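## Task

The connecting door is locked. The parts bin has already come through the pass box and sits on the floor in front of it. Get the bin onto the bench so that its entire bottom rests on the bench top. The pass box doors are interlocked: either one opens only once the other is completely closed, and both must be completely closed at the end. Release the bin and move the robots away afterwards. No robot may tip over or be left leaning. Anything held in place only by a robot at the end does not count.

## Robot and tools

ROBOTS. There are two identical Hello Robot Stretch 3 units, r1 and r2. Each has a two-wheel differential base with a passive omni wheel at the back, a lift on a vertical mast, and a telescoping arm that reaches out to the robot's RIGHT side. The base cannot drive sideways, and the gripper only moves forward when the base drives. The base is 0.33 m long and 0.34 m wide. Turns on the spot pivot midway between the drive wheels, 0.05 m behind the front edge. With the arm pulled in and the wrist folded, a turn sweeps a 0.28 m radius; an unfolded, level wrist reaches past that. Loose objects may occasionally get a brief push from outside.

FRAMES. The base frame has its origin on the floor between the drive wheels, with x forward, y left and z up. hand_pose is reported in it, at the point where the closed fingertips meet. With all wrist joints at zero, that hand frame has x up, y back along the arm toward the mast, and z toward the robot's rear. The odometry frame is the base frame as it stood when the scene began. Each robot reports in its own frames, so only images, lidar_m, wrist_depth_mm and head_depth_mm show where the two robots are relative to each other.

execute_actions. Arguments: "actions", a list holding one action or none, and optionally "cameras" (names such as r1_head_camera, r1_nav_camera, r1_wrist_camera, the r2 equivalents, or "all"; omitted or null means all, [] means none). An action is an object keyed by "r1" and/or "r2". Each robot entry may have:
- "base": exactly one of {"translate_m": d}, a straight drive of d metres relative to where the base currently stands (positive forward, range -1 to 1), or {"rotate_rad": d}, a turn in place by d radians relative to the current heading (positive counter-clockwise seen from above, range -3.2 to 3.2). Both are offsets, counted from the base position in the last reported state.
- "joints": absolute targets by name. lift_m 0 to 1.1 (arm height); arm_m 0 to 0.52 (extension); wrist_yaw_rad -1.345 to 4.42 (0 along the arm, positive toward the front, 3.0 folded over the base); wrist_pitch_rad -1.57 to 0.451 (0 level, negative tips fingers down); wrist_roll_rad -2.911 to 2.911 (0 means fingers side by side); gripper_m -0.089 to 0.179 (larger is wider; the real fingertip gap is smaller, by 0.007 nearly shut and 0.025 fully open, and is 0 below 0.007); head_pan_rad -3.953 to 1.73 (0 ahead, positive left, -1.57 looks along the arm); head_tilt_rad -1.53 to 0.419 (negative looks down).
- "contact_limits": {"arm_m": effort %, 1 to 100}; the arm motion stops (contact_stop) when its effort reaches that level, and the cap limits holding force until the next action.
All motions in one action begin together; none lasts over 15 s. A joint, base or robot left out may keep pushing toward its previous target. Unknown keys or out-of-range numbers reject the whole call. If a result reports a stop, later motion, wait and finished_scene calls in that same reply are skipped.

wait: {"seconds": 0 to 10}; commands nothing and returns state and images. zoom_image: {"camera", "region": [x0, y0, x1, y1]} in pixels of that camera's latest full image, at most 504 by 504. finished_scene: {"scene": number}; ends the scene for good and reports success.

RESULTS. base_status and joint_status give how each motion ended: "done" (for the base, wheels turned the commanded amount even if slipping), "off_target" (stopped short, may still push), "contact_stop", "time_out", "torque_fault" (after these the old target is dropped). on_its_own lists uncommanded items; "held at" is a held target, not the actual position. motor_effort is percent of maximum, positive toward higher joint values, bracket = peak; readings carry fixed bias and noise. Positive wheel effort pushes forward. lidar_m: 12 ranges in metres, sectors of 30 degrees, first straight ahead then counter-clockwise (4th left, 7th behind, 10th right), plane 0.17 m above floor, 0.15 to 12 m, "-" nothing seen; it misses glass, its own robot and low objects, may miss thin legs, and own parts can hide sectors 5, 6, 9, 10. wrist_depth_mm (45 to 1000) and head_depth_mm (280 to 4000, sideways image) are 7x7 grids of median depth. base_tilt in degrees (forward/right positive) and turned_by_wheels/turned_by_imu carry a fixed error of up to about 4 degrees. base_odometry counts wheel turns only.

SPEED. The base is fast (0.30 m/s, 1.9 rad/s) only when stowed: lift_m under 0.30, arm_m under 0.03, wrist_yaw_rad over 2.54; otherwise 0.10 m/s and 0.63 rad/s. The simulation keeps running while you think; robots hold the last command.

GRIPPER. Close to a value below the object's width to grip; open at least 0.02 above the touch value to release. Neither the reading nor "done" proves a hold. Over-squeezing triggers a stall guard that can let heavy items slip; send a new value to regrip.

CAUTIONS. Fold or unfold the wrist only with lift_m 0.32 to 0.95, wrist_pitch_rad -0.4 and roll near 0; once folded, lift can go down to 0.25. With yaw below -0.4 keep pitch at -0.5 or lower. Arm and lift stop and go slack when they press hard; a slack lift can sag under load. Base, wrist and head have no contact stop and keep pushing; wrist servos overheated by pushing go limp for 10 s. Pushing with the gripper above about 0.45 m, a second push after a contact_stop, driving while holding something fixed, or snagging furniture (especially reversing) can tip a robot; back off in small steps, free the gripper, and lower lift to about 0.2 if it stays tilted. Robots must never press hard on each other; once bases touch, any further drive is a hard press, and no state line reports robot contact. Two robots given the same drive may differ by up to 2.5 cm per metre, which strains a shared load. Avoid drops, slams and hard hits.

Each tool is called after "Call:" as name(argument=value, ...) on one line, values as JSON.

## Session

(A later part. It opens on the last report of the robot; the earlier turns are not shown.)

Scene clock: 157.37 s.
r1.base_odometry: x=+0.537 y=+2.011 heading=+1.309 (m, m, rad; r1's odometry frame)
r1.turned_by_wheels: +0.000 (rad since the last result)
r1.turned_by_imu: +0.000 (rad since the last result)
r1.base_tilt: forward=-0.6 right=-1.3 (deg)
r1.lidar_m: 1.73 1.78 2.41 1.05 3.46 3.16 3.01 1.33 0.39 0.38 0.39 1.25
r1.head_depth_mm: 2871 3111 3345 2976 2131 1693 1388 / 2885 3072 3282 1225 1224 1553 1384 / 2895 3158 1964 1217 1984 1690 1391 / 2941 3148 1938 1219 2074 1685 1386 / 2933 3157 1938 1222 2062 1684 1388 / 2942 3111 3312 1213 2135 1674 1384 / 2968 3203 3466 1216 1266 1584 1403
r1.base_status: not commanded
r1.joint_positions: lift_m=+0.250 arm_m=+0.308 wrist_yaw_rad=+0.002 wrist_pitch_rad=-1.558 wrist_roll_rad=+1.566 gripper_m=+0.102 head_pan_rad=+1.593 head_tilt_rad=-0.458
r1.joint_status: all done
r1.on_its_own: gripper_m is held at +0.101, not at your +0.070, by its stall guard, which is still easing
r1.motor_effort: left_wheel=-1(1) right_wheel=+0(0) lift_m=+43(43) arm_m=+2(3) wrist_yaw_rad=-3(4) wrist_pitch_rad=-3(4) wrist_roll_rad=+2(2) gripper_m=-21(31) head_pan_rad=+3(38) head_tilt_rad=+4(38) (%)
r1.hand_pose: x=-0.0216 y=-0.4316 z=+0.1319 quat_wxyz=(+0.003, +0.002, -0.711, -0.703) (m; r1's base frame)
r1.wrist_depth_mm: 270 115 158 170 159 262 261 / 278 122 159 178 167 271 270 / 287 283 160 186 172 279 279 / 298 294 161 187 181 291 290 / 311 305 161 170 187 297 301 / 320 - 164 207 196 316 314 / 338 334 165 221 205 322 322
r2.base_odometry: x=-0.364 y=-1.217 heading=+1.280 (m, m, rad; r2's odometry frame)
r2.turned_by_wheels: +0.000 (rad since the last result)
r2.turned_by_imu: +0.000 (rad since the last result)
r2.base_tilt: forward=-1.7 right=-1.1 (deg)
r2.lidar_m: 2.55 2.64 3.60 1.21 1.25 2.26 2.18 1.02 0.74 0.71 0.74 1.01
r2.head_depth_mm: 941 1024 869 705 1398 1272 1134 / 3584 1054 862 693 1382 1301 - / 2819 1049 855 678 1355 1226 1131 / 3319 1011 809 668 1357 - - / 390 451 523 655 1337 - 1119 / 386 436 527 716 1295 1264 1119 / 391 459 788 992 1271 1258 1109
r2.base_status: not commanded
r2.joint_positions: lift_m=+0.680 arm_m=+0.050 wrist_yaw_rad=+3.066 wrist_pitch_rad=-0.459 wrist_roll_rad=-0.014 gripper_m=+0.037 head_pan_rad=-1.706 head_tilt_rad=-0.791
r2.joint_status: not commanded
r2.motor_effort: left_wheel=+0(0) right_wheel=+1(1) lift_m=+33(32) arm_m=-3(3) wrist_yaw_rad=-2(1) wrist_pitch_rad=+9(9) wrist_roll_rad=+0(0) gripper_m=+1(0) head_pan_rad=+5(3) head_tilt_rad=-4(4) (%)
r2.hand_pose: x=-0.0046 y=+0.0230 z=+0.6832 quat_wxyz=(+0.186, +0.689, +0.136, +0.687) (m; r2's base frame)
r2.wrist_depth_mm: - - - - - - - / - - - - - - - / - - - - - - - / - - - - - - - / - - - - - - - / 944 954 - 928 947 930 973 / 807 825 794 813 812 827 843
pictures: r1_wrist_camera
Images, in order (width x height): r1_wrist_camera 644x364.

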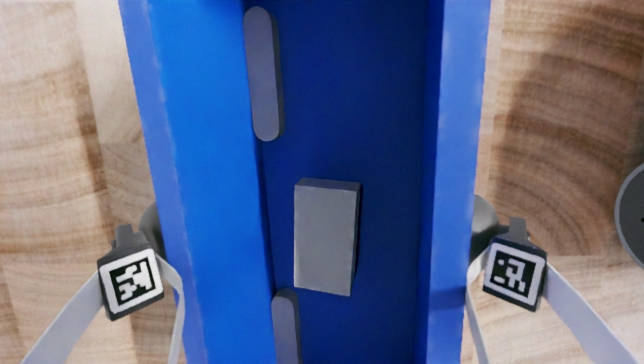

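Call:
execute_actions(actions=[], cameras=["r1_wrist_camera"])

Scene clock: 161.27 s.
r1.base_odometry: x=+0.537 y=+2.011 heading=+1.309 (m, m, rad; r1's odometry frame)
r1.turned_by_wheels: +0.000 (rad since the last result)
r1.turned_by_imu: +0.000 (rad since the last result)
r1.base_tilt: forward=-0.6 right=-1.3 (deg)
r1.lidar_m: 1.73 1.79 2.40 1.05 3.48 3.12 3.00 1.33 0.39 0.38 0.39 1.25
r1.head_depth_mm: 2896 3097 3320 2975 2164 1692 1391 / 2905 3126 3275 1228 1224 1547 1391 / 2902 3134 1954 1214 1983 1686 1388 / 2911 3146 1948 1226 2056 1689 1392 / 2935 3145 1952 1216 2051 1683 1378 / 2944 3148 3267 1220 2137 1680 1388 / 2979 3182 3435 1217 1268 1587 1403
r1.base_status: not commanded
r1.joint_positions: lift_m=+0.250 arm_m=+0.308 wrist_yaw_rad=+0.002 wrist_pitch_rad=-1.558 wrist_roll_rad=+1.566 gripper_m=+0.102 head_pan_rad=+1.593 head_tilt_rad=-0.458
r1.joint_status: all done
r1.on_its_own: gripper_m is held at +0.101, not at your +0.070, by its stall guard, which is not easing now
r1.motor_effort: left_wheel=-1(1) right_wheel=+0(0) lift_m=+43(43) arm_m=+3(3) wrist_yaw_rad=-3(4) wrist_pitch_rad=-3(4) wrist_roll_rad=+2(2) gripper_m=-22(31) head_pan_rad=+3(38) head_tilt_rad=+4(38) (%)
r1.hand_pose: x=-0.0216 y=-0.4316 z=+0.1319 quat_wxyz=(+0.003, +0.002, -0.711, -0.703) (m; r1's base frame)
r1.wrist_depth_mm: 267 115 158 171 160 261 262 / 276 123 158 178 164 269 269 / 287 281 160 184 173 277 276 / 298 293 161 187 180 293 289 / 307 304 163 169 188 296 300 / 322 - 164 207 195 313 313 / 334 332 164 223 207 324 322
r2.base_odometry: x=-0.364 y=-1.217 heading=+1.280 (m, m, rad; r2's odometry frame)
r2.turned_by_wheels: +0.000 (rad since the last result)
r2.turned_by_imu: +0.000 (rad since the last result)
r2.base_tilt: forward=-1.7 right=-1.0 (deg)
r2.lidar_m: 2.55 2.64 3.61 1.21 1.25 2.26 2.18 1.02 0.74 0.71 0.74 1.01
r2.head_depth_mm: 941 1017 867 707 1387 1285 1128 / 3671 1052 862 693 1387 1302 - / 2825 1050 859 679 1354 1231 1127 / 3294 1009 802 667 1353 - - / 390 449 522 656 1326 - 1119 / 386 436 528 720 1294 1269 1121 / 390 458 787 990 1272 1259 1119
r2.base_status: not commanded
r2.joint_positions: lift_m=+0.680 arm_m=+0.050 wrist_yaw_rad=+3.066 wrist_pitch_rad=-0.459 wrist_roll_rad=-0.014 gripper_m=+0.037 head_pan_rad=-1.706 head_tilt_rad=-0.791
r2.joint_status: not commanded
r2.motor_effort: left_wheel=-1(0) right_wheel=+0(1) lift_m=+32(32) arm_m=-3(3) wrist_yaw_rad=-1(1) wrist_pitch_rad=+9(9) wrist_roll_rad=+0(0) gripper_m=+0(0) head_pan_rad=+4(3) head_tilt_rad=-3(4) (%)
r2.hand_pose: x=-0.0046 y=+0.0230 z=+0.6832 quat_wxyz=(+0.186, +0.689, +0.136, +0.687) (m; r2's base frame)
r2.wrist_depth_mm: - - - - - - - / - - - - - - - / - - - - - - - / - - - - - - - / - - - - - - - / 946 965 - 943 978 938 951 / 823 833 804 824 819 828 810
pictures: r1_wrist_camera
Images, in order (width x height): r1_wrist_camera 644x364.

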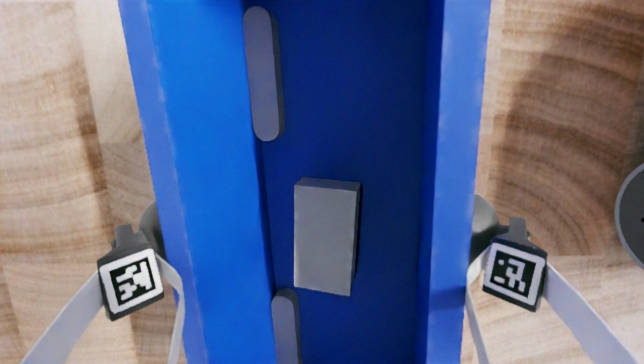

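Call:
execute_actions(actions=[{"r1":{"joints":{"lift_m":0.64,"arm_m":0.46,"head_pan_rad":-1.6,"head_tilt_rad":-0.65}}}], cameras=["r1_wrist_camera","r1_head_camera"])

Call:
execute_actions(actions=[{"r1":{"joints":{"arm_m":0.52},"contact_limits":{"arm_m":13}}}], cameras=["r1_wrist_camera","r1_head_camera"])

Scene clock: 176.17 s.
r1.base_odometry: x=+0.537 y=+2.011 heading=+1.309 (m, m, rad; r1's odometry frame)
r1.turned_by_wheels: +0.000 (rad since the last result)
r1.turned_by_imu: +0.000 (rad since the last result)
r1.base_tilt: forward=-0.7 right=-1.3 (deg)
r1.lidar_m: 1.72 1.78 2.41 1.05 3.51 3.15 3.01 1.33 0.96 0.92 0.95 1.26
r1.head_depth_mm: 564 1474 1200 826 1268 1415 1254 / 563 1716 1202 827 1238 - 1232 / 564 633 724 802 921 931 1241 / 562 623 686 776 1210 855 1238 / 745 671 699 1075 1233 852 1242 / 776 859 960 1091 1263 1415 1239 / 777 858 963 1089 1260 1408 1245
r1.base_status: not commanded
r1.joint_positions: lift_m=+0.640 arm_m=+0.460 wrist_yaw_rad=+0.002 wrist_pitch_rad=-1.559 wrist_roll_rad=+1.566 gripper_m=+0.105 head_pan_rad=-1.593 head_tilt_rad=-0.642
r1.joint_status: all done
r1.on_its_own: gripper_m is held at +0.104, not at your +0.070, by its stall guard, which is not easing now
r1.motor_effort: left_wheel=-1(1) right_wheel=+0(1) lift_m=+43(44) arm_m=+3(2) wrist_yaw_rad=-3(3) wrist_pitch_rad=-3(3) wrist_roll_rad=+2(2) gripper_m=-20(22) head_pan_rad=-3(38) head_tilt_rad=-4(26) (%)
r1.hand_pose: x=-0.0216 y=-0.5833 z=+0.5219 quat_wxyz=(+0.003, +0.002, -0.711, -0.703) (m; r1's base frame)
r1.wrist_depth_mm: 405 115 159 170 159 610 607 / 399 122 159 177 165 616 - / 399 476 160 184 172 637 - / 396 476 160 188 179 672 685 / 396 470 162 171 188 696 698 / 386 - 165 208 197 719 738 / 367 557 164 225 207 775 756
r2.base_odometry: x=-0.364 y=-1.217 heading=+1.280 (m, m, rad; r2's odometry frame)
r2.turned_by_wheels: +0.000 (rad since the last result)
r2.turned_by_imu: +0.000 (rad since the last result)
r2.base_tilt: forward=-1.6 right=-0.9 (deg)
r2.lidar_m: 2.55 2.65 3.62 1.21 1.25 2.27 2.19 1.02 0.74 0.71 0.74 1.01
r2.head_depth_mm: 939 1016 866 707 1395 1287 1131 / 3485 1056 866 693 1388 1308 - / 2720 1048 861 679 1353 1226 1122 / 3144 1008 807 668 1352 - - / 390 450 523 656 1326 - 1124 / 386 437 529 718 1290 1261 1116 / 390 459 788 988 1274 1259 1114
r2.base_status: not commanded
r2.joint_positions: lift_m=+0.680 arm_m=+0.050 wrist_yaw_rad=+3.066 wrist_pitch_rad=-0.459 wrist_roll_rad=-0.014 gripper_m=+0.037 head_pan_rad=-1.706 head_tilt_rad=-0.791
r2.joint_status: not commanded
r2.motor_effort: left_wheel=+0(0) right_wheel=+1(1) lift_m=+32(32) arm_m=-4(4) wrist_yaw_rad=-2(2) wrist_pitch_rad=+8(8) wrist_roll_rad=+0(0) gripper_m=+0(0) head_pan_rad=+5(3) head_tilt_rad=-4(4) (%)
r2.hand_pose: x=-0.0046 y=+0.0230 z=+0.6832 quat_wxyz=(+0.186, +0.689, +0.136, +0.687) (m; r2's base frame)
r2.wrist_depth_mm: - - - - - - - / - - - - - - - / - - - - - - - / - - - - - - - / - - - - - - - / 943 950 - 940 955 938 945 / 820 826 814 828 810 816 815
pictures: r1_head_camera (sideways: a quarter turn clockwise sets it upright), r1_wrist_camera
Images, in order (width x height): r1_head_camera 896x504, r1_wrist_camera 644x364.

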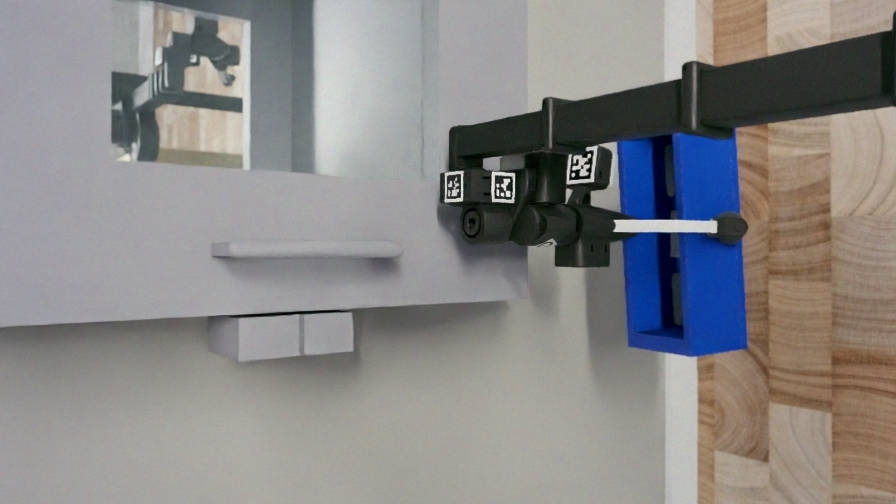

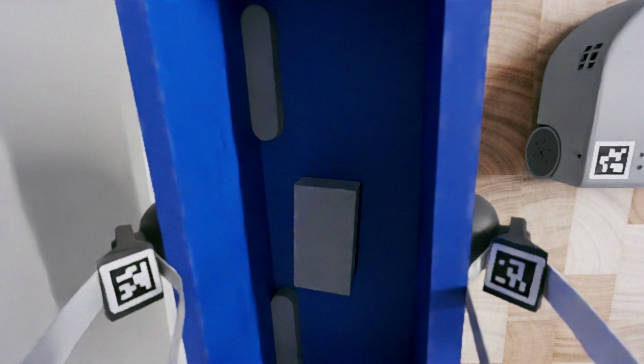

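Scene clock: 177.70 s.
r1.base_odometry: x=+0.537 y=+2.011 heading=+1.309 (m, m, rad; r1's odometry frame)
r1.turned_by_wheels: +0.000 (rad since the last result)
r1.turned_by_imu: +0.000 (rad since the last result)
r1.base_tilt: forward=-0.6 right=-1.2 (deg)
r1.lidar_m: 1.73 1.78 2.41 1.05 3.48 3.14 3.01 1.33 0.96 0.92 0.95 1.25
r1.head_depth_mm: 565 1459 1204 829 1268 1408 1268 / 564 1712 1199 828 1236 - 1239 / 565 636 726 977 971 1354 1244 / 563 624 687 778 982 1349 1242 / 745 670 700 1072 1207 1348 1244 / 780 859 962 1088 1267 1409 1241 / 776 859 960 1092 1253 1410 1235
r1.base_status: not commanded
r1.joint_positions: lift_m=+0.640 arm_m=+0.514 wrist_yaw_rad=+0.002 wrist_pitch_rad=-1.559 wrist_roll_rad=+1.566 gripper_m=+0.105 head_pan_rad=-1.593 head_tilt_rad=-0.643
r1.joint_status: arm_m contact_stop (moved +0.054 of +0.060)
r1.on_its_own: gripper_m is held at +0.104, not at your +0.070, by its stall guard, which is not easing now; arm_m is slack since a contact_stop, until your next command for it (your +0.520 is given up)
r1.motor_effort: left_wheel=-3(7) right_wheel=+2(4) lift_m=+43(43) arm_m=+0(14) wrist_yaw_rad=-2(3) wrist_pitch_rad=-3(3) wrist_roll_rad=+2(2) gripper_m=-21(20) head_pan_rad=-3(3) head_tilt_rad=-4(5) (%)
r1.contact_limits: arm_m 13 (drawing in: default 21, maximum 35; extending or still: default 29, maximum 48)
r1.hand_pose: x=-0.0216 y=-0.6372 z=+0.5219 quat_wxyz=(+0.003, +0.002, -0.711, -0.703) (m; r1's base frame)
r1.wrist_depth_mm: 338 115 160 169 158 609 603 / 336 123 160 178 165 615 - / 335 403 161 185 172 654 - / 336 405 162 187 180 667 681 / 333 393 163 170 188 700 712 / 326 - 163 211 199 743 728 / 310 472 165 223 201 766 749
r2.base_odometry: x=-0.364 y=-1.217 heading=+1.280 (m, m, rad; r2's odometry frame)
r2.turned_by_wheels: +0.000 (rad since the last result)
r2.turned_by_imu: +0.000 (rad since the last result)
r2.base_tilt: forward=-1.7 right=-1.0 (deg)
r2.lidar_m: 2.55 2.64 3.59 1.21 1.25 2.27 2.18 1.01 0.74 0.72 0.74 1.01
r2.head_depth_mm: 947 1022 866 705 1383 1276 1132 / 3550 1050 859 694 1381 1305 - / 2661 1046 859 682 1348 1231 1127 / 3134 1009 805 669 1351 - - / 390 451 522 657 1320 - 1118 / 386 437 527 720 1303 1268 1114 / 390 458 789 990 1269 1259 1111
r2.base_status: not commanded
r2.joint_positions: lift_m=+0.680 arm_m=+0.050 wrist_yaw_rad=+3.066 wrist_pitch_rad=-0.459 wrist_roll_rad=-0.014 gripper_m=+0.037 head_pan_rad=-1.706 head_tilt_rad=-0.791
r2.joint_status: not commanded
r2.motor_effort: left_wheel=+0(0) right_wheel=+1(1) lift_m=+32(33) arm_m=-3(3) wrist_yaw_rad=-2(1) wrist_pitch_rad=+9(9) wrist_roll_rad=+0(1) gripper_m=+1(0) head_pan_rad=+4(3) head_tilt_rad=-4(4) (%)
r2.hand_pose: x=-0.0046 y=+0.0230 z=+0.6832 quat_wxyz=(+0.186, +0.689, +0.136, +0.687) (m; r2's base frame)
r2.wrist_depth_mm: - - - - - - - / - - - - - - - / - - - - - - - / - - - - - - - / - - - - - - - / 958 946 - 961 970 943 938 / 825 817 809 830 814 812 817
pictures: r1_head_camera (sideways: a quarter turn clockwise sets it upright), r1_wrist_camera
Images, in order (width x height): r1_head_camera 896x504, r1_wrist_camera 644x364.

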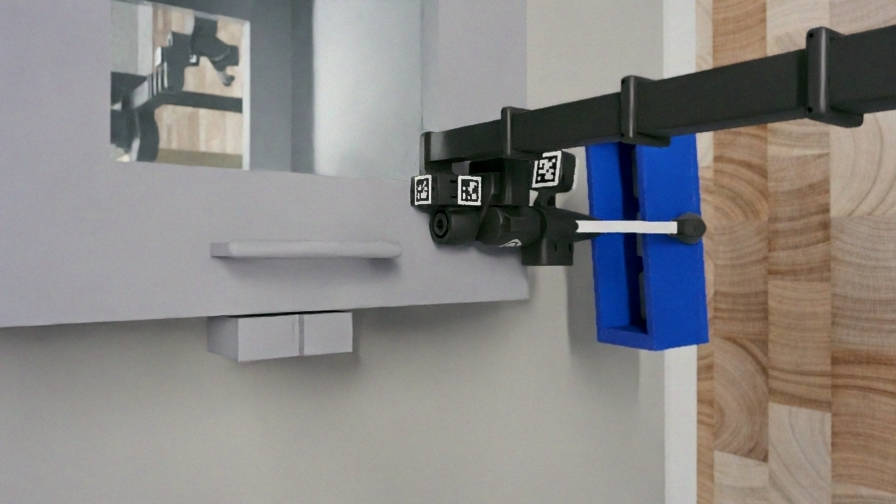

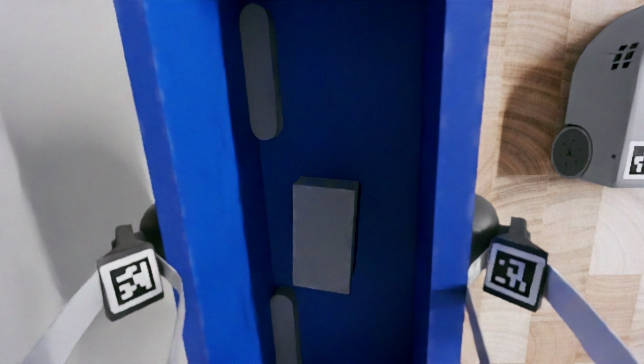

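Call:
execute_actions(actions=[{"r1":{"joints":{"arm_m":0.42}}}], cameras=[])

Call:
execute_actions(actions=[{"r1":{"base":{"rotate_rad":1.89},"joints":{"lift_m":1.0,"head_pan_rad":-0.3,"head_tilt_rad":-0.6}}}], cameras=["r1_wrist_camera","r1_head_camera"])

Call:
execute_actions(actions=[{"r1":{"base":{"translate_m":0.62},"joints":{"head_pan_rad":-0.4,"head_tilt_rad":-0.8}}}], cameras=["r1_wrist_camera","r1_head_camera","r1_nav_camera"])

Scene clock: 189.90 s.
r1.base_odometry: x=+0.537 y=+2.011 heading=+1.309 (m, m, rad; r1's odometry frame)
r1.turned_by_wheels: +0.000 (rad since the last result)
r1.turned_by_imu: +0.000 (rad since the last result)
r1.base_tilt: forward=-0.5 right=-1.2 (deg)
r1.lidar_m: 1.73 1.79 2.41 1.05 3.48 3.14 3.00 1.33 0.96 0.92 0.95 1.25
r1.head_depth_mm: 563 1456 1204 831 1266 1412 1260 / 565 1727 1201 827 1235 - 1238 / 565 633 725 800 - 884 1244 / 564 625 688 794 1232 882 1245 / 745 669 698 1073 1266 844 1235 / 776 857 960 1097 1262 1409 1230 / 777 856 963 1089 1255 1413 1232
r1.base_status: not commanded
r1.joint_positions: lift_m=+0.640 arm_m=+0.420 wrist_yaw_rad=+0.002 wrist_pitch_rad=-1.559 wrist_roll_rad=+1.566 gripper_m=+0.105 head_pan_rad=-1.593 head_tilt_rad=-0.643
r1.joint_status: all done
r1.on_its_own: gripper_m is held at +0.104, not at your +0.070, by its stall guard, which is not easing now
r1.motor_effort: left_wheel=-2(3) right_wheel=+0(1) lift_m=+43(43) arm_m=-3(5) wrist_yaw_rad=-3(3) wrist_pitch_rad=-3(3) wrist_roll_rad=+2(2) gripper_m=-20(20) head_pan_rad=-3(3) head_tilt_rad=-5(4) (%)
r1.hand_pose: x=-0.0216 y=-0.5438 z=+0.5219 quat_wxyz=(+0.003, +0.002, -0.711, -0.703) (m; r1's base frame)
r1.wrist_depth_mm: 445 115 159 168 159 610 - / 445 122 160 176 165 632 - / 444 533 161 185 172 648 - / 441 531 162 188 181 677 679 / 438 519 163 170 189 694 689 / 421 - 164 211 198 756 739 / 408 622 165 223 201 773 735
r2.base_odometry: x=-0.364 y=-1.217 heading=+1.280 (m, m, rad; r2's odometry frame)
r2.turned_by_wheels: +0.000 (rad since the last result)
r2.turned_by_imu: +0.000 (rad since the last result)
r2.base_tilt: forward=-1.7 right=-1.0 (deg)
r2.lidar_m: 2.54 2.65 3.60 1.21 1.25 2.26 2.18 1.02 0.74 0.71 0.74 1.01
r2.head_depth_mm: 947 1024 867 706 1399 1285 1131 / 3140 1051 865 694 1383 1304 - / 2690 1046 859 679 1359 1227 1129 / 3112 1005 805 666 1355 - - / 390 451 523 656 1332 - 1124 / 385 438 527 717 1294 1258 1121 / 390 458 789 993 1267 1266 1117
r2.base_status: not commanded
r2.joint_positions: lift_m=+0.680 arm_m=+0.050 wrist_yaw_rad=+3.066 wrist_pitch_rad=-0.459 wrist_roll_rad=-0.014 gripper_m=+0.037 head_pan_rad=-1.706 head_tilt_rad=-0.791
r2.joint_status: not commanded
r2.motor_effort: left_wheel=+0(0) right_wheel=+1(1) lift_m=+32(33) arm_m=-4(3) wrist_yaw_rad=-1(2) wrist_pitch_rad=+9(9) wrist_roll_rad=+0(0) gripper_m=+0(1) head_pan_rad=+4(3) head_tilt_rad=-3(4) (%)
r2.hand_pose: x=-0.0046 y=+0.0230 z=+0.6832 quat_wxyz=(+0.186, +0.689, +0.136, +0.687) (m; r2's base frame)
r2.wrist_depth_mm: - - - - - - - / - - - - - - - / - - - - - - - / - - - - - - - / - - - - - - - / 962 935 - 943 953 970 959 / 812 820 804 817 834 827 822
pictures: none
No camera images: the call's "cameras" was empty. Leave "cameras" out to get every camera's image.

Scene clock: 194.00 s.
r1.base_odometry: x=+0.537 y=+2.011 heading=-3.084 (m, m, rad; r1's odometry frame)
r1.turned_by_wheels: +1.890 (rad since the last result)
r1.turned_by_imu: +1.901 (rad since the last result)
r1.base_tilt: forward=-0.5 right=-1.3 (deg)
r1.lidar_m: 1.09 3.42 3.01 1.77 1.05 0.92 0.92 1.05 1.72 1.73 2.03 1.05
r1.head_depth_mm: 2870 3220 3024 2257 1798 1488 1265 / 2885 3113 1270 1204 1447 1483 1262 / 2942 1997 1210 2051 1803 1484 1256 / 2937 1980 1266 2101 1793 1486 1255 / 2889 1974 1272 2107 1794 1482 1261 / 2913 3072 1267 2110 1793 1486 1260 / 2933 3242 1274 1225 1685 1479 1258
r1.base_status: done
r1.joint_positions: lift_m=+1.000 arm_m=+0.420 wrist_yaw_rad=+0.002 wrist_pitch_rad=-1.561 wrist_roll_rad=+1.566 gripper_m=+0.105 head_pan_rad=-0.307 head_tilt_rad=-0.606
r1.joint_status: all done
r1.on_its_own: gripper_m is held at +0.104, not at your +0.070, by its stall guard, which is not easing now
r1.motor_effort: left_wheel=-3(10) right_wheel=+2(6) lift_m=+43(48) arm_m=-2(3) wrist_yaw_rad=-3(3) wrist_pitch_rad=-3(3) wrist_roll_rad=+2(2) gripper_m=-14(21) head_pan_rad=+4(38) head_tilt_rad=+3(14) (%)
r1.hand_pose: x=-0.0216 y=-0.5434 z=+0.8819 quat_wxyz=(+0.003, +0.002, -0.710, -0.704) (m; r1's base frame)
r1.wrist_depth_mm: 962 930 168 178 158 109 915 / - 957 167 185 161 111 987 / - - 164 194 163 116 - / - - 161 201 167 - - / - - 159 182 171 - - / - - 156 226 174 - - / - - 175 238 178 - -
r2.base_odometry: x=-0.364 y=-1.217 heading=+1.280 (m, m, rad; r2's odometry frame)
r2.turned_by_wheels: +0.000 (rad since the last result)
r2.turned_by_imu: +0.000 (rad since the last result)
r2.base_tilt: forward=-1.6 right=-0.9 (deg)
r2.lidar_m: 2.55 2.63 3.61 1.21 1.25 2.26 2.19 1.02 0.74 0.71 0.74 1.01
r2.head_depth_mm: 943 1023 866 706 1396 1284 1128 / 3659 1054 860 691 1389 1300 - / 2814 1045 859 682 1350 1228 1129 / 3297 1004 807 669 1355 - - / 390 450 522 658 1330 - 1118 / 386 437 528 721 1295 1255 1117 / 391 457 785 990 1263 1255 1111
r2.base_status: not commanded
r2.joint_positions: lift_m=+0.680 arm_m=+0.050 wrist_yaw_rad=+3.066 wrist_pitch_rad=-0.459 wrist_roll_rad=-0.014 gripper_m=+0.037 head_pan_rad=-1.706 head_tilt_rad=-0.791
r2.joint_status: not commanded
r2.motor_effort: left_wheel=+0(0) right_wheel=+1(1) lift_m=+33(33) arm_m=-4(4) wrist_yaw_rad=-1(1) wrist_pitch_rad=+9(9) wrist_roll_rad=+0(0) gripper_m=+1(0) head_pan_rad=+5(3) head_tilt_rad=-4(4) (%)
r2.hand_pose: x=-0.0046 y=+0.0230 z=+0.6832 quat_wxyz=(+0.186, +0.689, +0.136, +0.687) (m; r2's base frame)
r2.wrist_depth_mm: - - - - - - - / - - - - - - - / - - - - - - - / - - - - - - - / - - - - - - - / 944 950 - 949 940 958 948 / 817 815 806 824 808 818 820
pictures: r1_head_camera (sideways: a quarter turn clockwise sets it upright), r1_wrist_camera
Images, in order (width x height): r1_head_camera 896x504, r1_wrist_camera 644x364.

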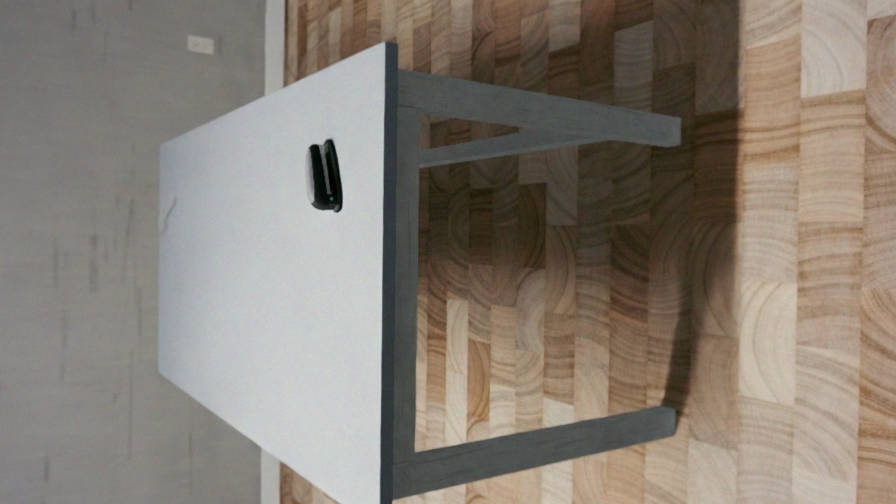

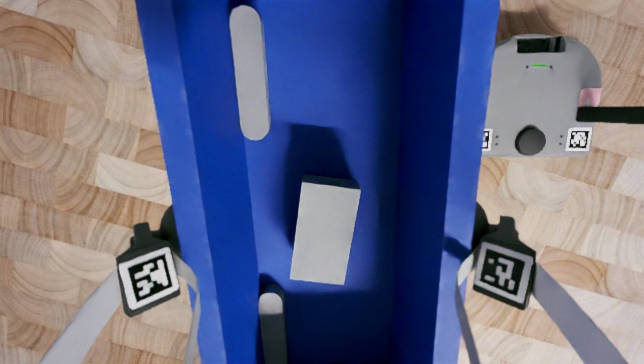

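Scene clock: 201.53 s.
r1.base_odometry: x=-0.082 y=+1.976 heading=-3.084 (m, m, rad; r1's odometry frame)
r1.turned_by_wheels: +0.000 (rad since the last result)
r1.turned_by_imu: +0.000 (rad since the last result)
r1.base_tilt: forward=-0.5 right=-1.2 (deg)
r1.lidar_m: 0.48 3.23 2.85 2.85 1.72 1.51 1.50 1.75 1.90 1.91 0.59 0.86
r1.head_depth_mm: 2553 1152 902 718 703 1252 1165 / 2423 1155 900 736 667 1319 1162 / 1622 1160 902 736 668 1322 1165 / 1623 1162 900 738 668 1331 1170 / 1619 1157 900 739 670 1326 1169 / 1634 1161 905 738 653 1321 1129 / 2436 2625 904 738 652 879 1175
r1.base_status: done
r1.joint_positions: lift_m=+1.000 arm_m=+0.420 wrist_yaw_rad=+0.002 wrist_pitch_rad=-1.561 wrist_roll_rad=+1.566 gripper_m=+0.105 head_pan_rad=-0.393 head_tilt_rad=-0.790
r1.joint_status: all done
r1.on_its_own: gripper_m is held at +0.104, not at your +0.070, by its stall guard, which is not easing now
r1.motor_effort: left_wheel=-4(5) right_wheel=+1(5) lift_m=+43(43) arm_m=-2(2) wrist_yaw_rad=-3(3) wrist_pitch_rad=-3(3) wrist_roll_rad=+2(2) gripper_m=-14(14) head_pan_rad=-3(13) head_tilt_rad=-6(26) (%)
r1.hand_pose: x=-0.0216 y=-0.5434 z=+0.8819 quat_wxyz=(+0.003, +0.002, -0.710, -0.704) (m; r1's base frame)
r1.wrist_depth_mm: 941 108 165 175 158 107 947 / - 963 167 185 161 109 929 / - - 164 195 164 116 - / - - 161 201 168 - - / - - 158 182 171 - - / - - 155 226 174 - - / - - 175 240 178 - -
r2.base_odometry: x=-0.364 y=-1.217 heading=+1.280 (m, m, rad; r2's odometry frame)
r2.turned_by_wheels: +0.000 (rad since the last result)
r2.turned_by_imu: +0.000 (rad since the last result)
r2.base_tilt: forward=-1.8 right=-1.1 (deg)
r2.lidar_m: 2.55 2.64 3.58 1.21 1.25 2.26 2.18 1.02 0.74 0.71 0.74 1.01
r2.head_depth_mm: 942 1021 868 704 1395 1288 1129 / 3713 1049 862 693 1391 1305 - / 3350 1041 856 678 1351 1230 1121 / 3262 1006 808 670 1350 - - / 390 450 522 655 1331 - 1121 / 386 437 528 719 1301 1264 1116 / 390 459 788 991 1282 1265 1113
r2.base_status: not commanded
r2.joint_positions: lift_m=+0.680 arm_m=+0.050 wrist_yaw_rad=+3.066 wrist_pitch_rad=-0.459 wrist_roll_rad=-0.014 gripper_m=+0.037 head_pan_rad=-1.706 head_tilt_rad=-0.791
r2.joint_status: not commanded
r2.motor_effort: left_wheel=+0(1) right_wheel=+0(0) lift_m=+33(33) arm_m=-4(3) wrist_yaw_rad=-1(2) wrist_pitch_rad=+8(9) wrist_roll_rad=+0(0) gripper_m=+0(0) head_pan_rad=+4(4) head_tilt_rad=-4(3) (%)
r2.hand_pose: x=-0.0046 y=+0.0230 z=+0.6832 quat_wxyz=(+0.186, +0.689, +0.136, +0.687) (m; r2's base frame)
r2.wrist_depth_mm: - - - - - - - / - - - - - - - / - - - - - - - / - - - - - - - / - - - - - - - / 943 942 - 954 957 938 959 / 825 823 797 813 838 807 823
pictures: r1_head_camera (sideways: a quarter turn clockwise sets it upright), r1_nav_camera (sideways: a quarter turn counterclockwise sets it upright), r1_wrist_camera
Images, in order (width x height): r1_head_camera 896x504, r1_nav_camera 672x504, r1_wrist_camera 644x364.

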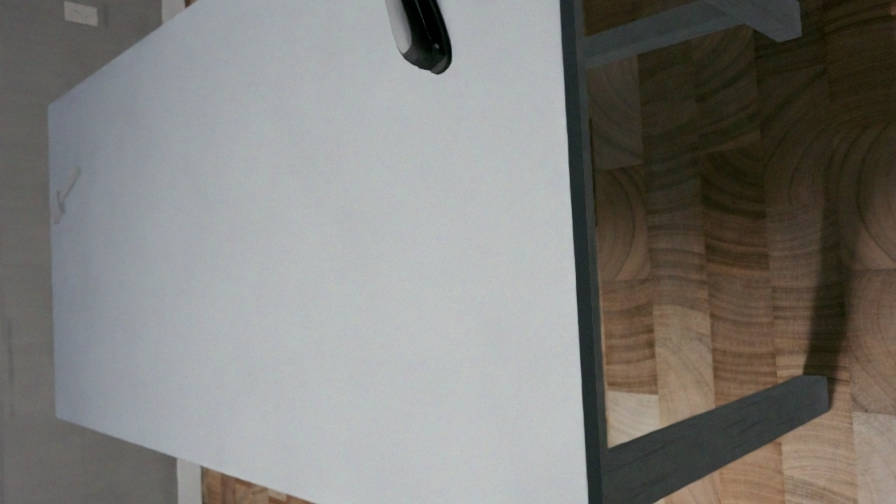

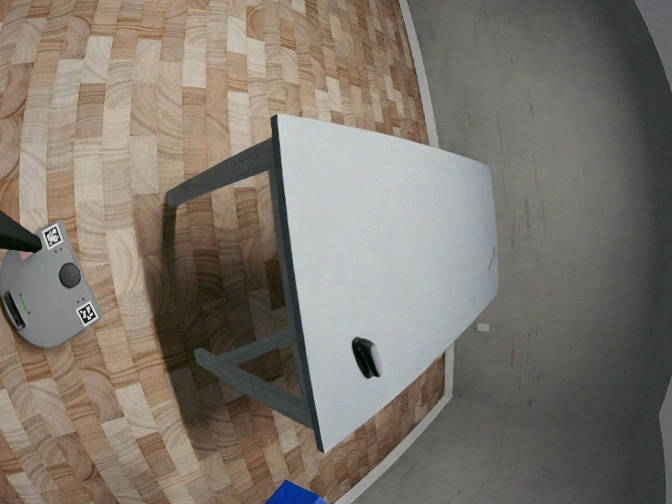

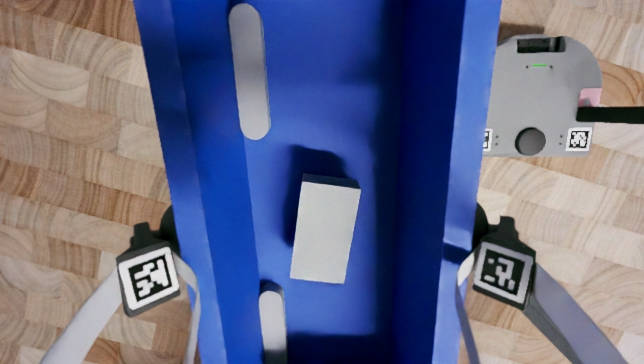

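Call:
execute_actions(actions=[{"r1":{"joints":{"gripper_m":0.092,"lift_m":1.06}}}], cameras=[])

Call:
execute_actions(actions=[{"r1":{"base":{"rotate_rad":1.25},"joints":{"head_pan_rad":-1.57,"head_tilt_rad":-0.8}}}], cameras=["r1_wrist_camera","r1_head_camera","r1_nav_camera"])

Scene clock: 206.50 s.
r1.base_odometry: x=-0.082 y=+1.976 heading=-3.084 (m, m, rad; r1's odometry frame)
r1.turned_by_wheels: +0.000 (rad since the last result)
r1.turned_by_imu: +0.000 (rad since the last result)
r1.base_tilt: forward=-0.6 right=-1.2 (deg)
r1.lidar_m: 0.48 3.23 2.85 2.85 1.71 1.51 1.51 1.75 1.90 1.90 0.59 0.86
r1.head_depth_mm: 2546 1158 897 717 705 1250 1170 / 2410 1158 898 736 667 1325 1163 / 1622 1158 899 734 668 1332 1164 / 1626 1162 900 737 668 1318 1168 / 1623 1159 901 737 670 1328 1168 / 1636 1165 903 738 654 1321 1135 / 2470 2627 904 739 655 878 1170
r1.base_status: not commanded
r1.joint_positions: lift_m=+1.060 arm_m=+0.420 wrist_yaw_rad=+0.002 wrist_pitch_rad=-1.561 wrist_roll_rad=+1.566 gripper_m=+0.093 head_pan_rad=-0.393 head_tilt_rad=-0.790
r1.joint_status: all done
r1.motor_effort: left_wheel=-3(4) right_wheel=+1(1) lift_m=+43(42) arm_m=-2(2) wrist_yaw_rad=-3(3) wrist_pitch_rad=-3(3) wrist_roll_rad=+2(2) gripper_m=-19(69) head_pan_rad=-3(3) head_tilt_rad=-7(6) (%)
r1.hand_pose: x=-0.0216 y=-0.5434 z=+0.9419 quat_wxyz=(+0.003, +0.002, -0.710, -0.704) (m; r1's base frame)
r1.wrist_depth_mm: - - 166 177 157 969 - / - - 168 187 160 111 - / - - 165 194 163 116 - / - - 162 198 166 - - / - - 159 182 170 - - / - - 156 225 172 - - / - - 177 238 178 - -
r2.base_odometry: x=-0.364 y=-1.217 heading=+1.280 (m, m, rad; r2's odometry frame)
r2.turned_by_wheels: +0.000 (rad since the last result)
r2.turned_by_imu: +0.000 (rad since the last result)
r2.base_tilt: forward=-1.6 right=-0.9 (deg)
r2.lidar_m: 2.54 2.64 3.61 1.21 1.25 2.26 2.19 1.02 0.74 0.71 0.74 1.01
r2.head_depth_mm: 942 1020 866 705 1396 1286 1142 / 3698 1050 862 693 1370 1302 - / 3302 1040 860 681 1347 1233 1134 / 3336 1006 808 669 1351 - - / 389 451 523 657 1331 - 1124 / 386 435 527 717 1298 1263 1113 / 391 458 792 990 1267 1256 1111
r2.base_status: not commanded
r2.joint_positions: lift_m=+0.680 arm_m=+0.050 wrist_yaw_rad=+3.066 wrist_pitch_rad=-0.459 wrist_roll_rad=-0.014 gripper_m=+0.037 head_pan_rad=-1.706 head_tilt_rad=-0.791
r2.joint_status: not commanded
r2.motor_effort: left_wheel=-1(0) right_wheel=+1(1) lift_m=+32(32) arm_m=-4(3) wrist_yaw_rad=-2(1) wrist_pitch_rad=+9(9) wrist_roll_rad=+0(0) gripper_m=+1(1) head_pan_rad=+3(5) head_tilt_rad=-3(4) (%)
r2.hand_pose: x=-0.0046 y=+0.0230 z=+0.6832 quat_wxyz=(+0.186, +0.689, +0.136, +0.687) (m; r2's base frame)
r2.wrist_depth_mm: - - - - - - - / - - - - - - - / - - - - - - - / - - - - - - - / - - - - - - - / 934 951 - 949 978 950 957 / 816 800 808 820 822 808 824
pictures: none
No camera images: the call's "cameras" was empty. Leave "cameras" out to get every camera's image.

Scene clock: 209.43 s.
r1.base_odometry: x=-0.082 y=+1.976 heading=-1.834 (m, m, rad; r1's odometry frame)
r1.turned_by_wheels: +1.250 (rad since the last result)
r1.turned_by_imu: +1.257 (rad since the last result)
r1.base_tilt: forward=-0.6 right=-1.2 (deg)
r1.lidar_m: 2.85 2.22 1.59 1.51 1.55 2.00 1.90 1.96 0.59 1.40 0.48 2.98
r1.head_depth_mm: 2392 1159 553 718 668 1300 1173 / 2377 1159 567 720 669 1319 1163 / - 1113 614 720 667 1328 1169 / 2396 1155 570 702 669 1325 1166 / 1643 1166 596 703 669 1329 1168 / 2516 1208 850 739 669 975 1153 / 2507 2749 2147 739 670 1302 1167
r1.base_status: done
r1.joint_positions: lift_m=+1.060 arm_m=+0.420 wrist_yaw_rad=+0.002 wrist_pitch_rad=-1.561 wrist_roll_rad=+1.566 gripper_m=+0.093 head_pan_rad=-1.563 head_tilt_rad=-0.790
r1.joint_status: all done
r1.motor_effort: left_wheel=-3(13) right_wheel=+1(5) lift_m=+43(43) arm_m=-2(2) wrist_yaw_rad=-3(3) wrist_pitch_rad=-3(3) wrist_roll_rad=+2(2) gripper_m=-19(20) head_pan_rad=-3(36) head_tilt_rad=-6(6) (%)
r1.hand_pose: x=-0.0216 y=-0.5434 z=+0.9419 quat_wxyz=(+0.003, +0.002, -0.710, -0.704) (m; r1's base frame)
r1.wrist_depth_mm: 313 308 166 177 158 965 - / 323 318 169 186 159 111 - / 335 329 165 193 164 116 - / 345 345 161 200 167 - - / 357 356 159 181 170 - - / 375 - 156 226 173 - - / 384 386 176 239 176 - -
r2.base_odometry: x=-0.364 y=-1.217 heading=+1.280 (m, m, rad; r2's odometry frame)
r2.turned_by_wheels: +0.000 (rad since the last result)
r2.turned_by_imu: +0.000 (rad since the last result)
r2.base_tilt: forward=-1.7 right=-1.0 (deg)
r2.lidar_m: 2.55 2.65 3.60 1.21 1.25 2.27 2.18 1.02 0.74 0.71 0.74 1.01
r2.head_depth_mm: 944 1019 866 705 1391 1277 1133 / 3700 1049 867 693 1384 1305 - / 3284 1049 859 681 1350 1223 1125 / 2141 1005 812 666 1355 - - / 389 451 523 656 1331 - 1121 / 386 436 526 720 1299 1264 1125 / 391 458 788 990 1266 1260 1110
r2.base_status: not commanded
r2.joint_positions: lift_m=+0.680 arm_m=+0.050 wrist_yaw_rad=+3.066 wrist_pitch_rad=-0.459 wrist_roll_rad=-0.014 gripper_m=+0.037 head_pan_rad=-1.706 head_tilt_rad=-0.791
r2.joint_status: not commanded
r2.motor_effort: left_wheel=-1(0) right_wheel=+1(1) lift_m=+32(33) arm_m=-4(3) wrist_yaw_rad=-2(2) wrist_pitch_rad=+8(9) wrist_roll_rad=-1(0) gripper_m=+1(0) head_pan_rad=+3(4) head_tilt_rad=-3(3) (%)
r2.hand_pose: x=-0.0046 y=+0.0230 z=+0.6832 quat_wxyz=(+0.186, +0.689, +0.136, +0.687) (m; r2's base frame)
r2.wrist_depth_mm: - - - - - - - / - - - - - - - / - - - - - - - / - - - - - - - / - - - - - - - / 946 969 - 922 974 952 931 / 805 812 823 822 821 822 823
pictures: r1_head_camera (sideways: a quarter turn clockwise sets it upright), r1_nav_camera (sideways: a quarter turn counterclockwise sets it upright), r1_wrist_camera
Images, in order (width x height): r1_head_camera 896x504, r1_nav_camera 672x504, r1_wrist_camera 644x364.

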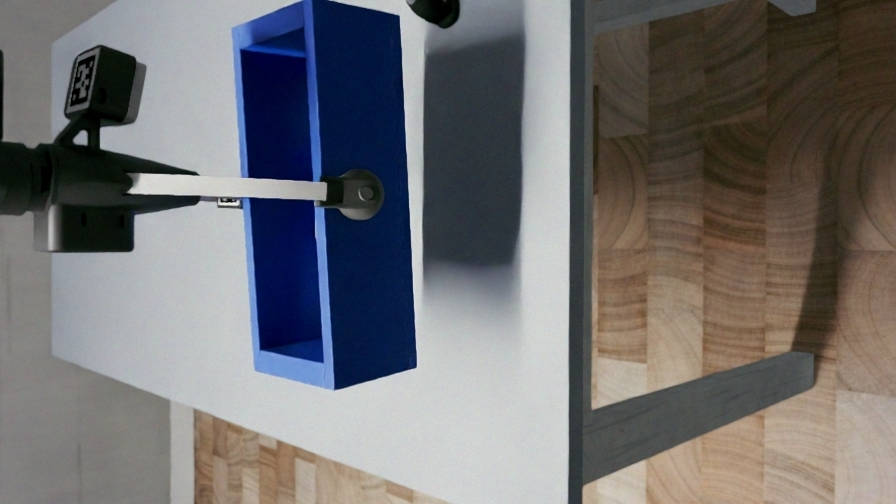

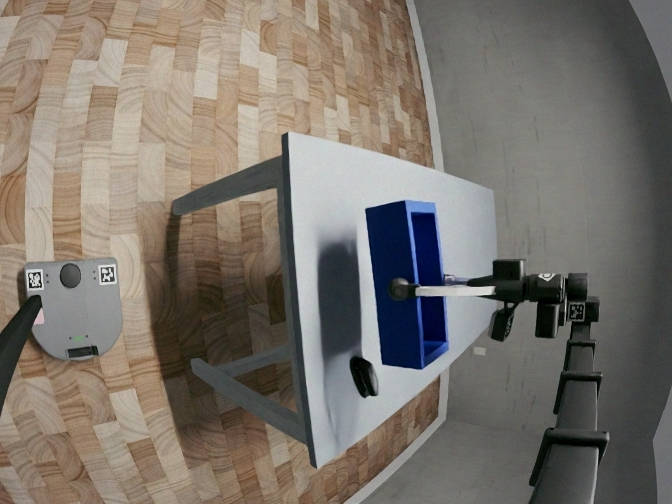

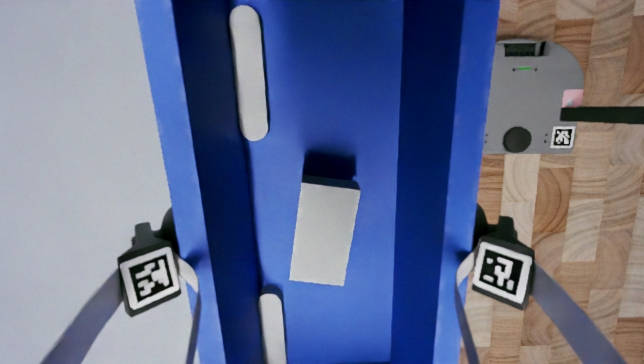

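Call:
execute_actions(actions=[{"r1":{"base":{"translate_m":0.06},"joints":{"lift_m":0.955}}}], cameras=["r1_wrist_camera","r1_head_camera"])

Call:
execute_actions(actions=[{"r1":{"joints":{"lift_m":0.932}}}], cameras=["r1_wrist_camera","r1_head_camera"])

Scene clock: 218.43 s.
r1.base_odometry: x=-0.097 y=+1.918 heading=-1.834 (m, m, rad; r1's odometry frame)
r1.turned_by_wheels: +0.000 (rad since the last result)
r1.turned_by_imu: +0.000 (rad since the last result)
r1.base_tilt: forward=-0.6 right=-1.2 (deg)
r1.lidar_m: 2.78 2.23 1.58 1.51 1.56 2.04 1.96 0.64 0.63 1.60 0.46 2.92
r1.head_depth_mm: - 1132 900 684 667 1320 1166 / - 1159 803 644 668 1322 1164 / - - 787 672 668 1322 1172 / 1631 1210 904 666 669 1332 1168 / 2372 1157 899 666 668 1280 1148 / 2514 2710 934 720 670 1252 1173 / 2498 2715 2215 1814 1472 1329 1167
r1.base_status: done
r1.joint_positions: lift_m=+0.955 arm_m=+0.420 wrist_yaw_rad=+0.002 wrist_pitch_rad=-1.561 wrist_roll_rad=+1.566 gripper_m=+0.093 head_pan_rad=-1.563 head_tilt_rad=-0.790
r1.joint_status: all done
r1.motor_effort: left_wheel=-3(5) right_wheel=+1(5) lift_m=+33(38) arm_m=-2(2) wrist_yaw_rad=-3(3) wrist_pitch_rad=-3(3) wrist_roll_rad=+2(2) gripper_m=-19(19) head_pan_rad=-3(3) head_tilt_rad=-7(6) (%)
r1.hand_pose: x=-0.0216 y=-0.5434 z=+0.8372 quat_wxyz=(+0.003, +0.002, -0.710, -0.704) (m; r1's base frame)
r1.wrist_depth_mm: 215 212 167 176 157 209 913 / 221 220 168 184 160 216 911 / 230 227 166 194 164 171 959 / 239 238 162 200 166 239 - / 247 245 159 182 170 - - / 257 - 155 223 173 256 - / 266 266 176 238 177 - -
r2.base_odometry: x=-0.364 y=-1.217 heading=+1.280 (m, m, rad; r2's odometry frame)
r2.turned_by_wheels: +0.000 (rad since the last result)
r2.turned_by_imu: +0.000 (rad since the last result)
r2.base_tilt: forward=-1.6 right=-0.9 (deg)
r2.lidar_m: 2.55 2.64 3.61 1.21 1.25 2.26 2.18 1.02 0.74 0.72 0.74 1.01
r2.head_depth_mm: 938 1023 868 705 1395 1281 1132 / 3707 1053 864 694 1383 1302 - / 3323 1051 858 682 1352 1238 1126 / 1999 1002 806 669 1354 - - / 389 450 524 656 1328 - 1115 / 386 435 528 718 1300 1266 1117 / 390 458 785 991 1273 1263 1112
r2.base_status: not commanded
r2.joint_positions: lift_m=+0.680 arm_m=+0.050 wrist_yaw_rad=+3.066 wrist_pitch_rad=-0.459 wrist_roll_rad=-0.014 gripper_m=+0.037 head_pan_rad=-1.706 head_tilt_rad=-0.791
r2.joint_status: not commanded
r2.motor_effort: left_wheel=+0(1) right_wheel=+1(1) lift_m=+33(33) arm_m=-4(4) wrist_yaw_rad=-1(2) wrist_pitch_rad=+8(9) wrist_roll_rad=-1(0) gripper_m=+1(0) head_pan_rad=+3(3) head_tilt_rad=-4(3) (%)
r2.hand_pose: x=-0.0046 y=+0.0230 z=+0.6832 quat_wxyz=(+0.186, +0.689, +0.136, +0.687) (m; r2's base frame)
r2.wrist_depth_mm: - - - - - - - / - - - - - - - / - - - - - - - / - - - - - - - / - - - - - - - / 935 947 - 947 943 956 923 / 814 833 794 821 826 818 823
pictures: r1_head_camera (sideways: a quarter turn clockwise sets it upright), r1_wrist_camera
Images, in order (width x height): r1_head_camera 896x504, r1_wrist_camera 644x364.

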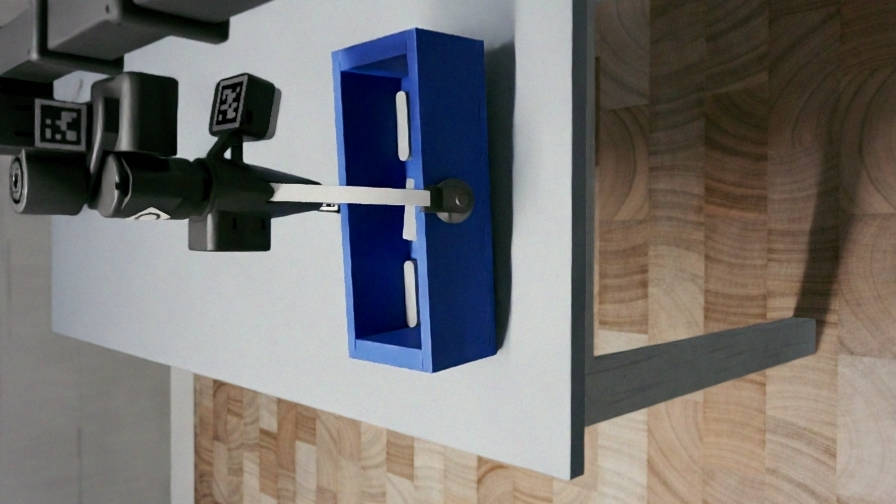

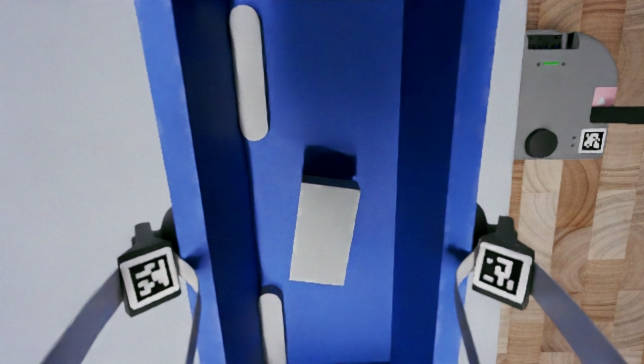

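Scene clock: 219.73 s.
r1.base_odometry: x=-0.097 y=+1.918 heading=-1.834 (m, m, rad; r1's odometry frame)
r1.turned_by_wheels: +0.000 (rad since the last result)
r1.turned_by_imu: +0.000 (rad since the last result)
r1.base_tilt: forward=-0.5 right=-1.3 (deg)
r1.lidar_m: 2.78 2.23 1.59 1.51 1.56 2.04 1.96 0.64 0.63 1.60 0.45 2.93
r1.head_depth_mm: 2413 - 874 683 667 1329 1164 / - 1091 872 679 670 1329 1168 / 2419 - 873 681 668 1326 1167 / 1635 1187 901 682 669 1326 1169 / 2392 1166 903 665 668 1278 1148 / 2509 2744 933 719 669 1254 1173 / 2516 2738 2228 1816 1470 1327 1174
r1.base_status: not commanded
r1.joint_positions: lift_m=+0.933 arm_m=+0.420 wrist_yaw_rad=+0.002 wrist_pitch_rad=-1.568 wrist_roll_rad=+1.566 gripper_m=+0.093 head_pan_rad=-1.563 head_tilt_rad=-0.790
r1.joint_status: lift_m contact_stop (moved -0.022 of -0.023)
r1.on_its_own: lift_m is slack since a contact_stop, until your next command for it
r1.motor_effort: left_wheel=-3(4) right_wheel=+1(2) lift_m=+33(36) arm_m=-2(2) wrist_yaw_rad=-3(3) wrist_pitch_rad=-1(3) wrist_roll_rad=+2(2) gripper_m=-20(20) head_pan_rad=-3(3) head_tilt_rad=-5(6) (%)
r1.hand_pose: x=-0.0216 y=-0.5415 z=+0.8157 quat_wxyz=(+0.003, +0.002, -0.708, -0.706) (m; r1's base frame)
r1.wrist_depth_mm: 196 193 173 184 156 191 875 / 200 202 169 189 159 199 876 / 209 206 167 197 162 204 - / 217 215 163 202 164 215 951 / 224 223 160 179 168 222 - / 233 - 158 217 171 235 - / 241 243 157 229 175 244 -
r2.base_odometry: x=-0.364 y=-1.217 heading=+1.280 (m, m, rad; r2's odometry frame)
r2.turned_by_wheels: +0.000 (rad since the last result)
r2.turned_by_imu: +0.000 (rad since the last result)
r2.base_tilt: forward=-1.7 right=-1.0 (deg)
r2.lidar_m: 2.55 2.64 3.61 1.21 1.25 2.26 2.18 1.02 0.74 0.71 0.74 1.01
r2.head_depth_mm: 940 1025 866 705 1389 1290 1132 / 3681 1052 864 691 1382 1308 - / 3291 1047 860 677 1348 1217 1126 / 1988 1008 805 668 1354 - - / 390 450 523 657 1327 - 1125 / 386 436 528 714 1297 1266 1115 / 391 458 789 994 1273 1261 1119
r2.base_status: not commanded
r2.joint_positions: lift_m=+0.680 arm_m=+0.050 wrist_yaw_rad=+3.066 wrist_pitch_rad=-0.459 wrist_roll_rad=-0.014 gripper_m=+0.037 head_pan_rad=-1.706 head_tilt_rad=-0.791
r2.joint_status: not commanded
r2.motor_effort: left_wheel=+0(1) right_wheel=+1(1) lift_m=+32(33) arm_m=-3(4) wrist_yaw_rad=-2(2) wrist_pitch_rad=+8(9) wrist_roll_rad=+0(0) gripper_m=+1(0) head_pan_rad=+4(4) head_tilt_rad=-4(4) (%)
r2.hand_pose: x=-0.0046 y=+0.0230 z=+0.6832 quat_wxyz=(+0.186, +0.689, +0.136, +0.687) (m; r2's base frame)
r2.wrist_depth_mm: - - - - - - - / - - - - - - - / - - - - - - - / - - - - - - - / - - - - - - - / 949 921 - 955 953 938 960 / 818 816 792 820 841 811 825
pictures: r1_head_camera (sideways: a quarter turn clockwise sets it upright), r1_wrist_camera
Images, in order (width x height): r1_head_camera 896x504, r1_wrist_camera 644x364.

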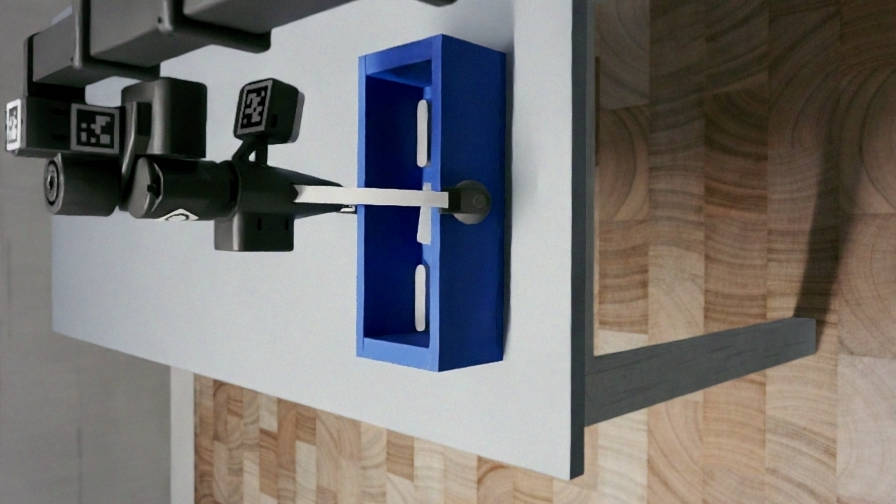

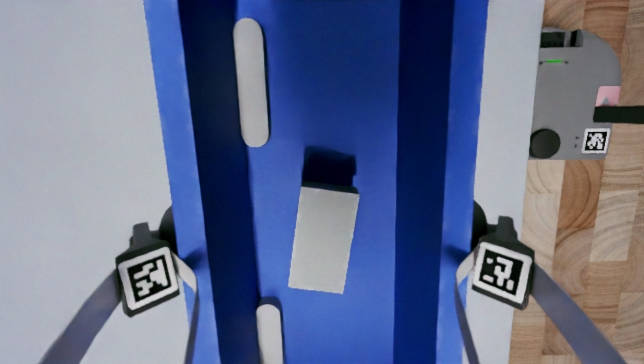

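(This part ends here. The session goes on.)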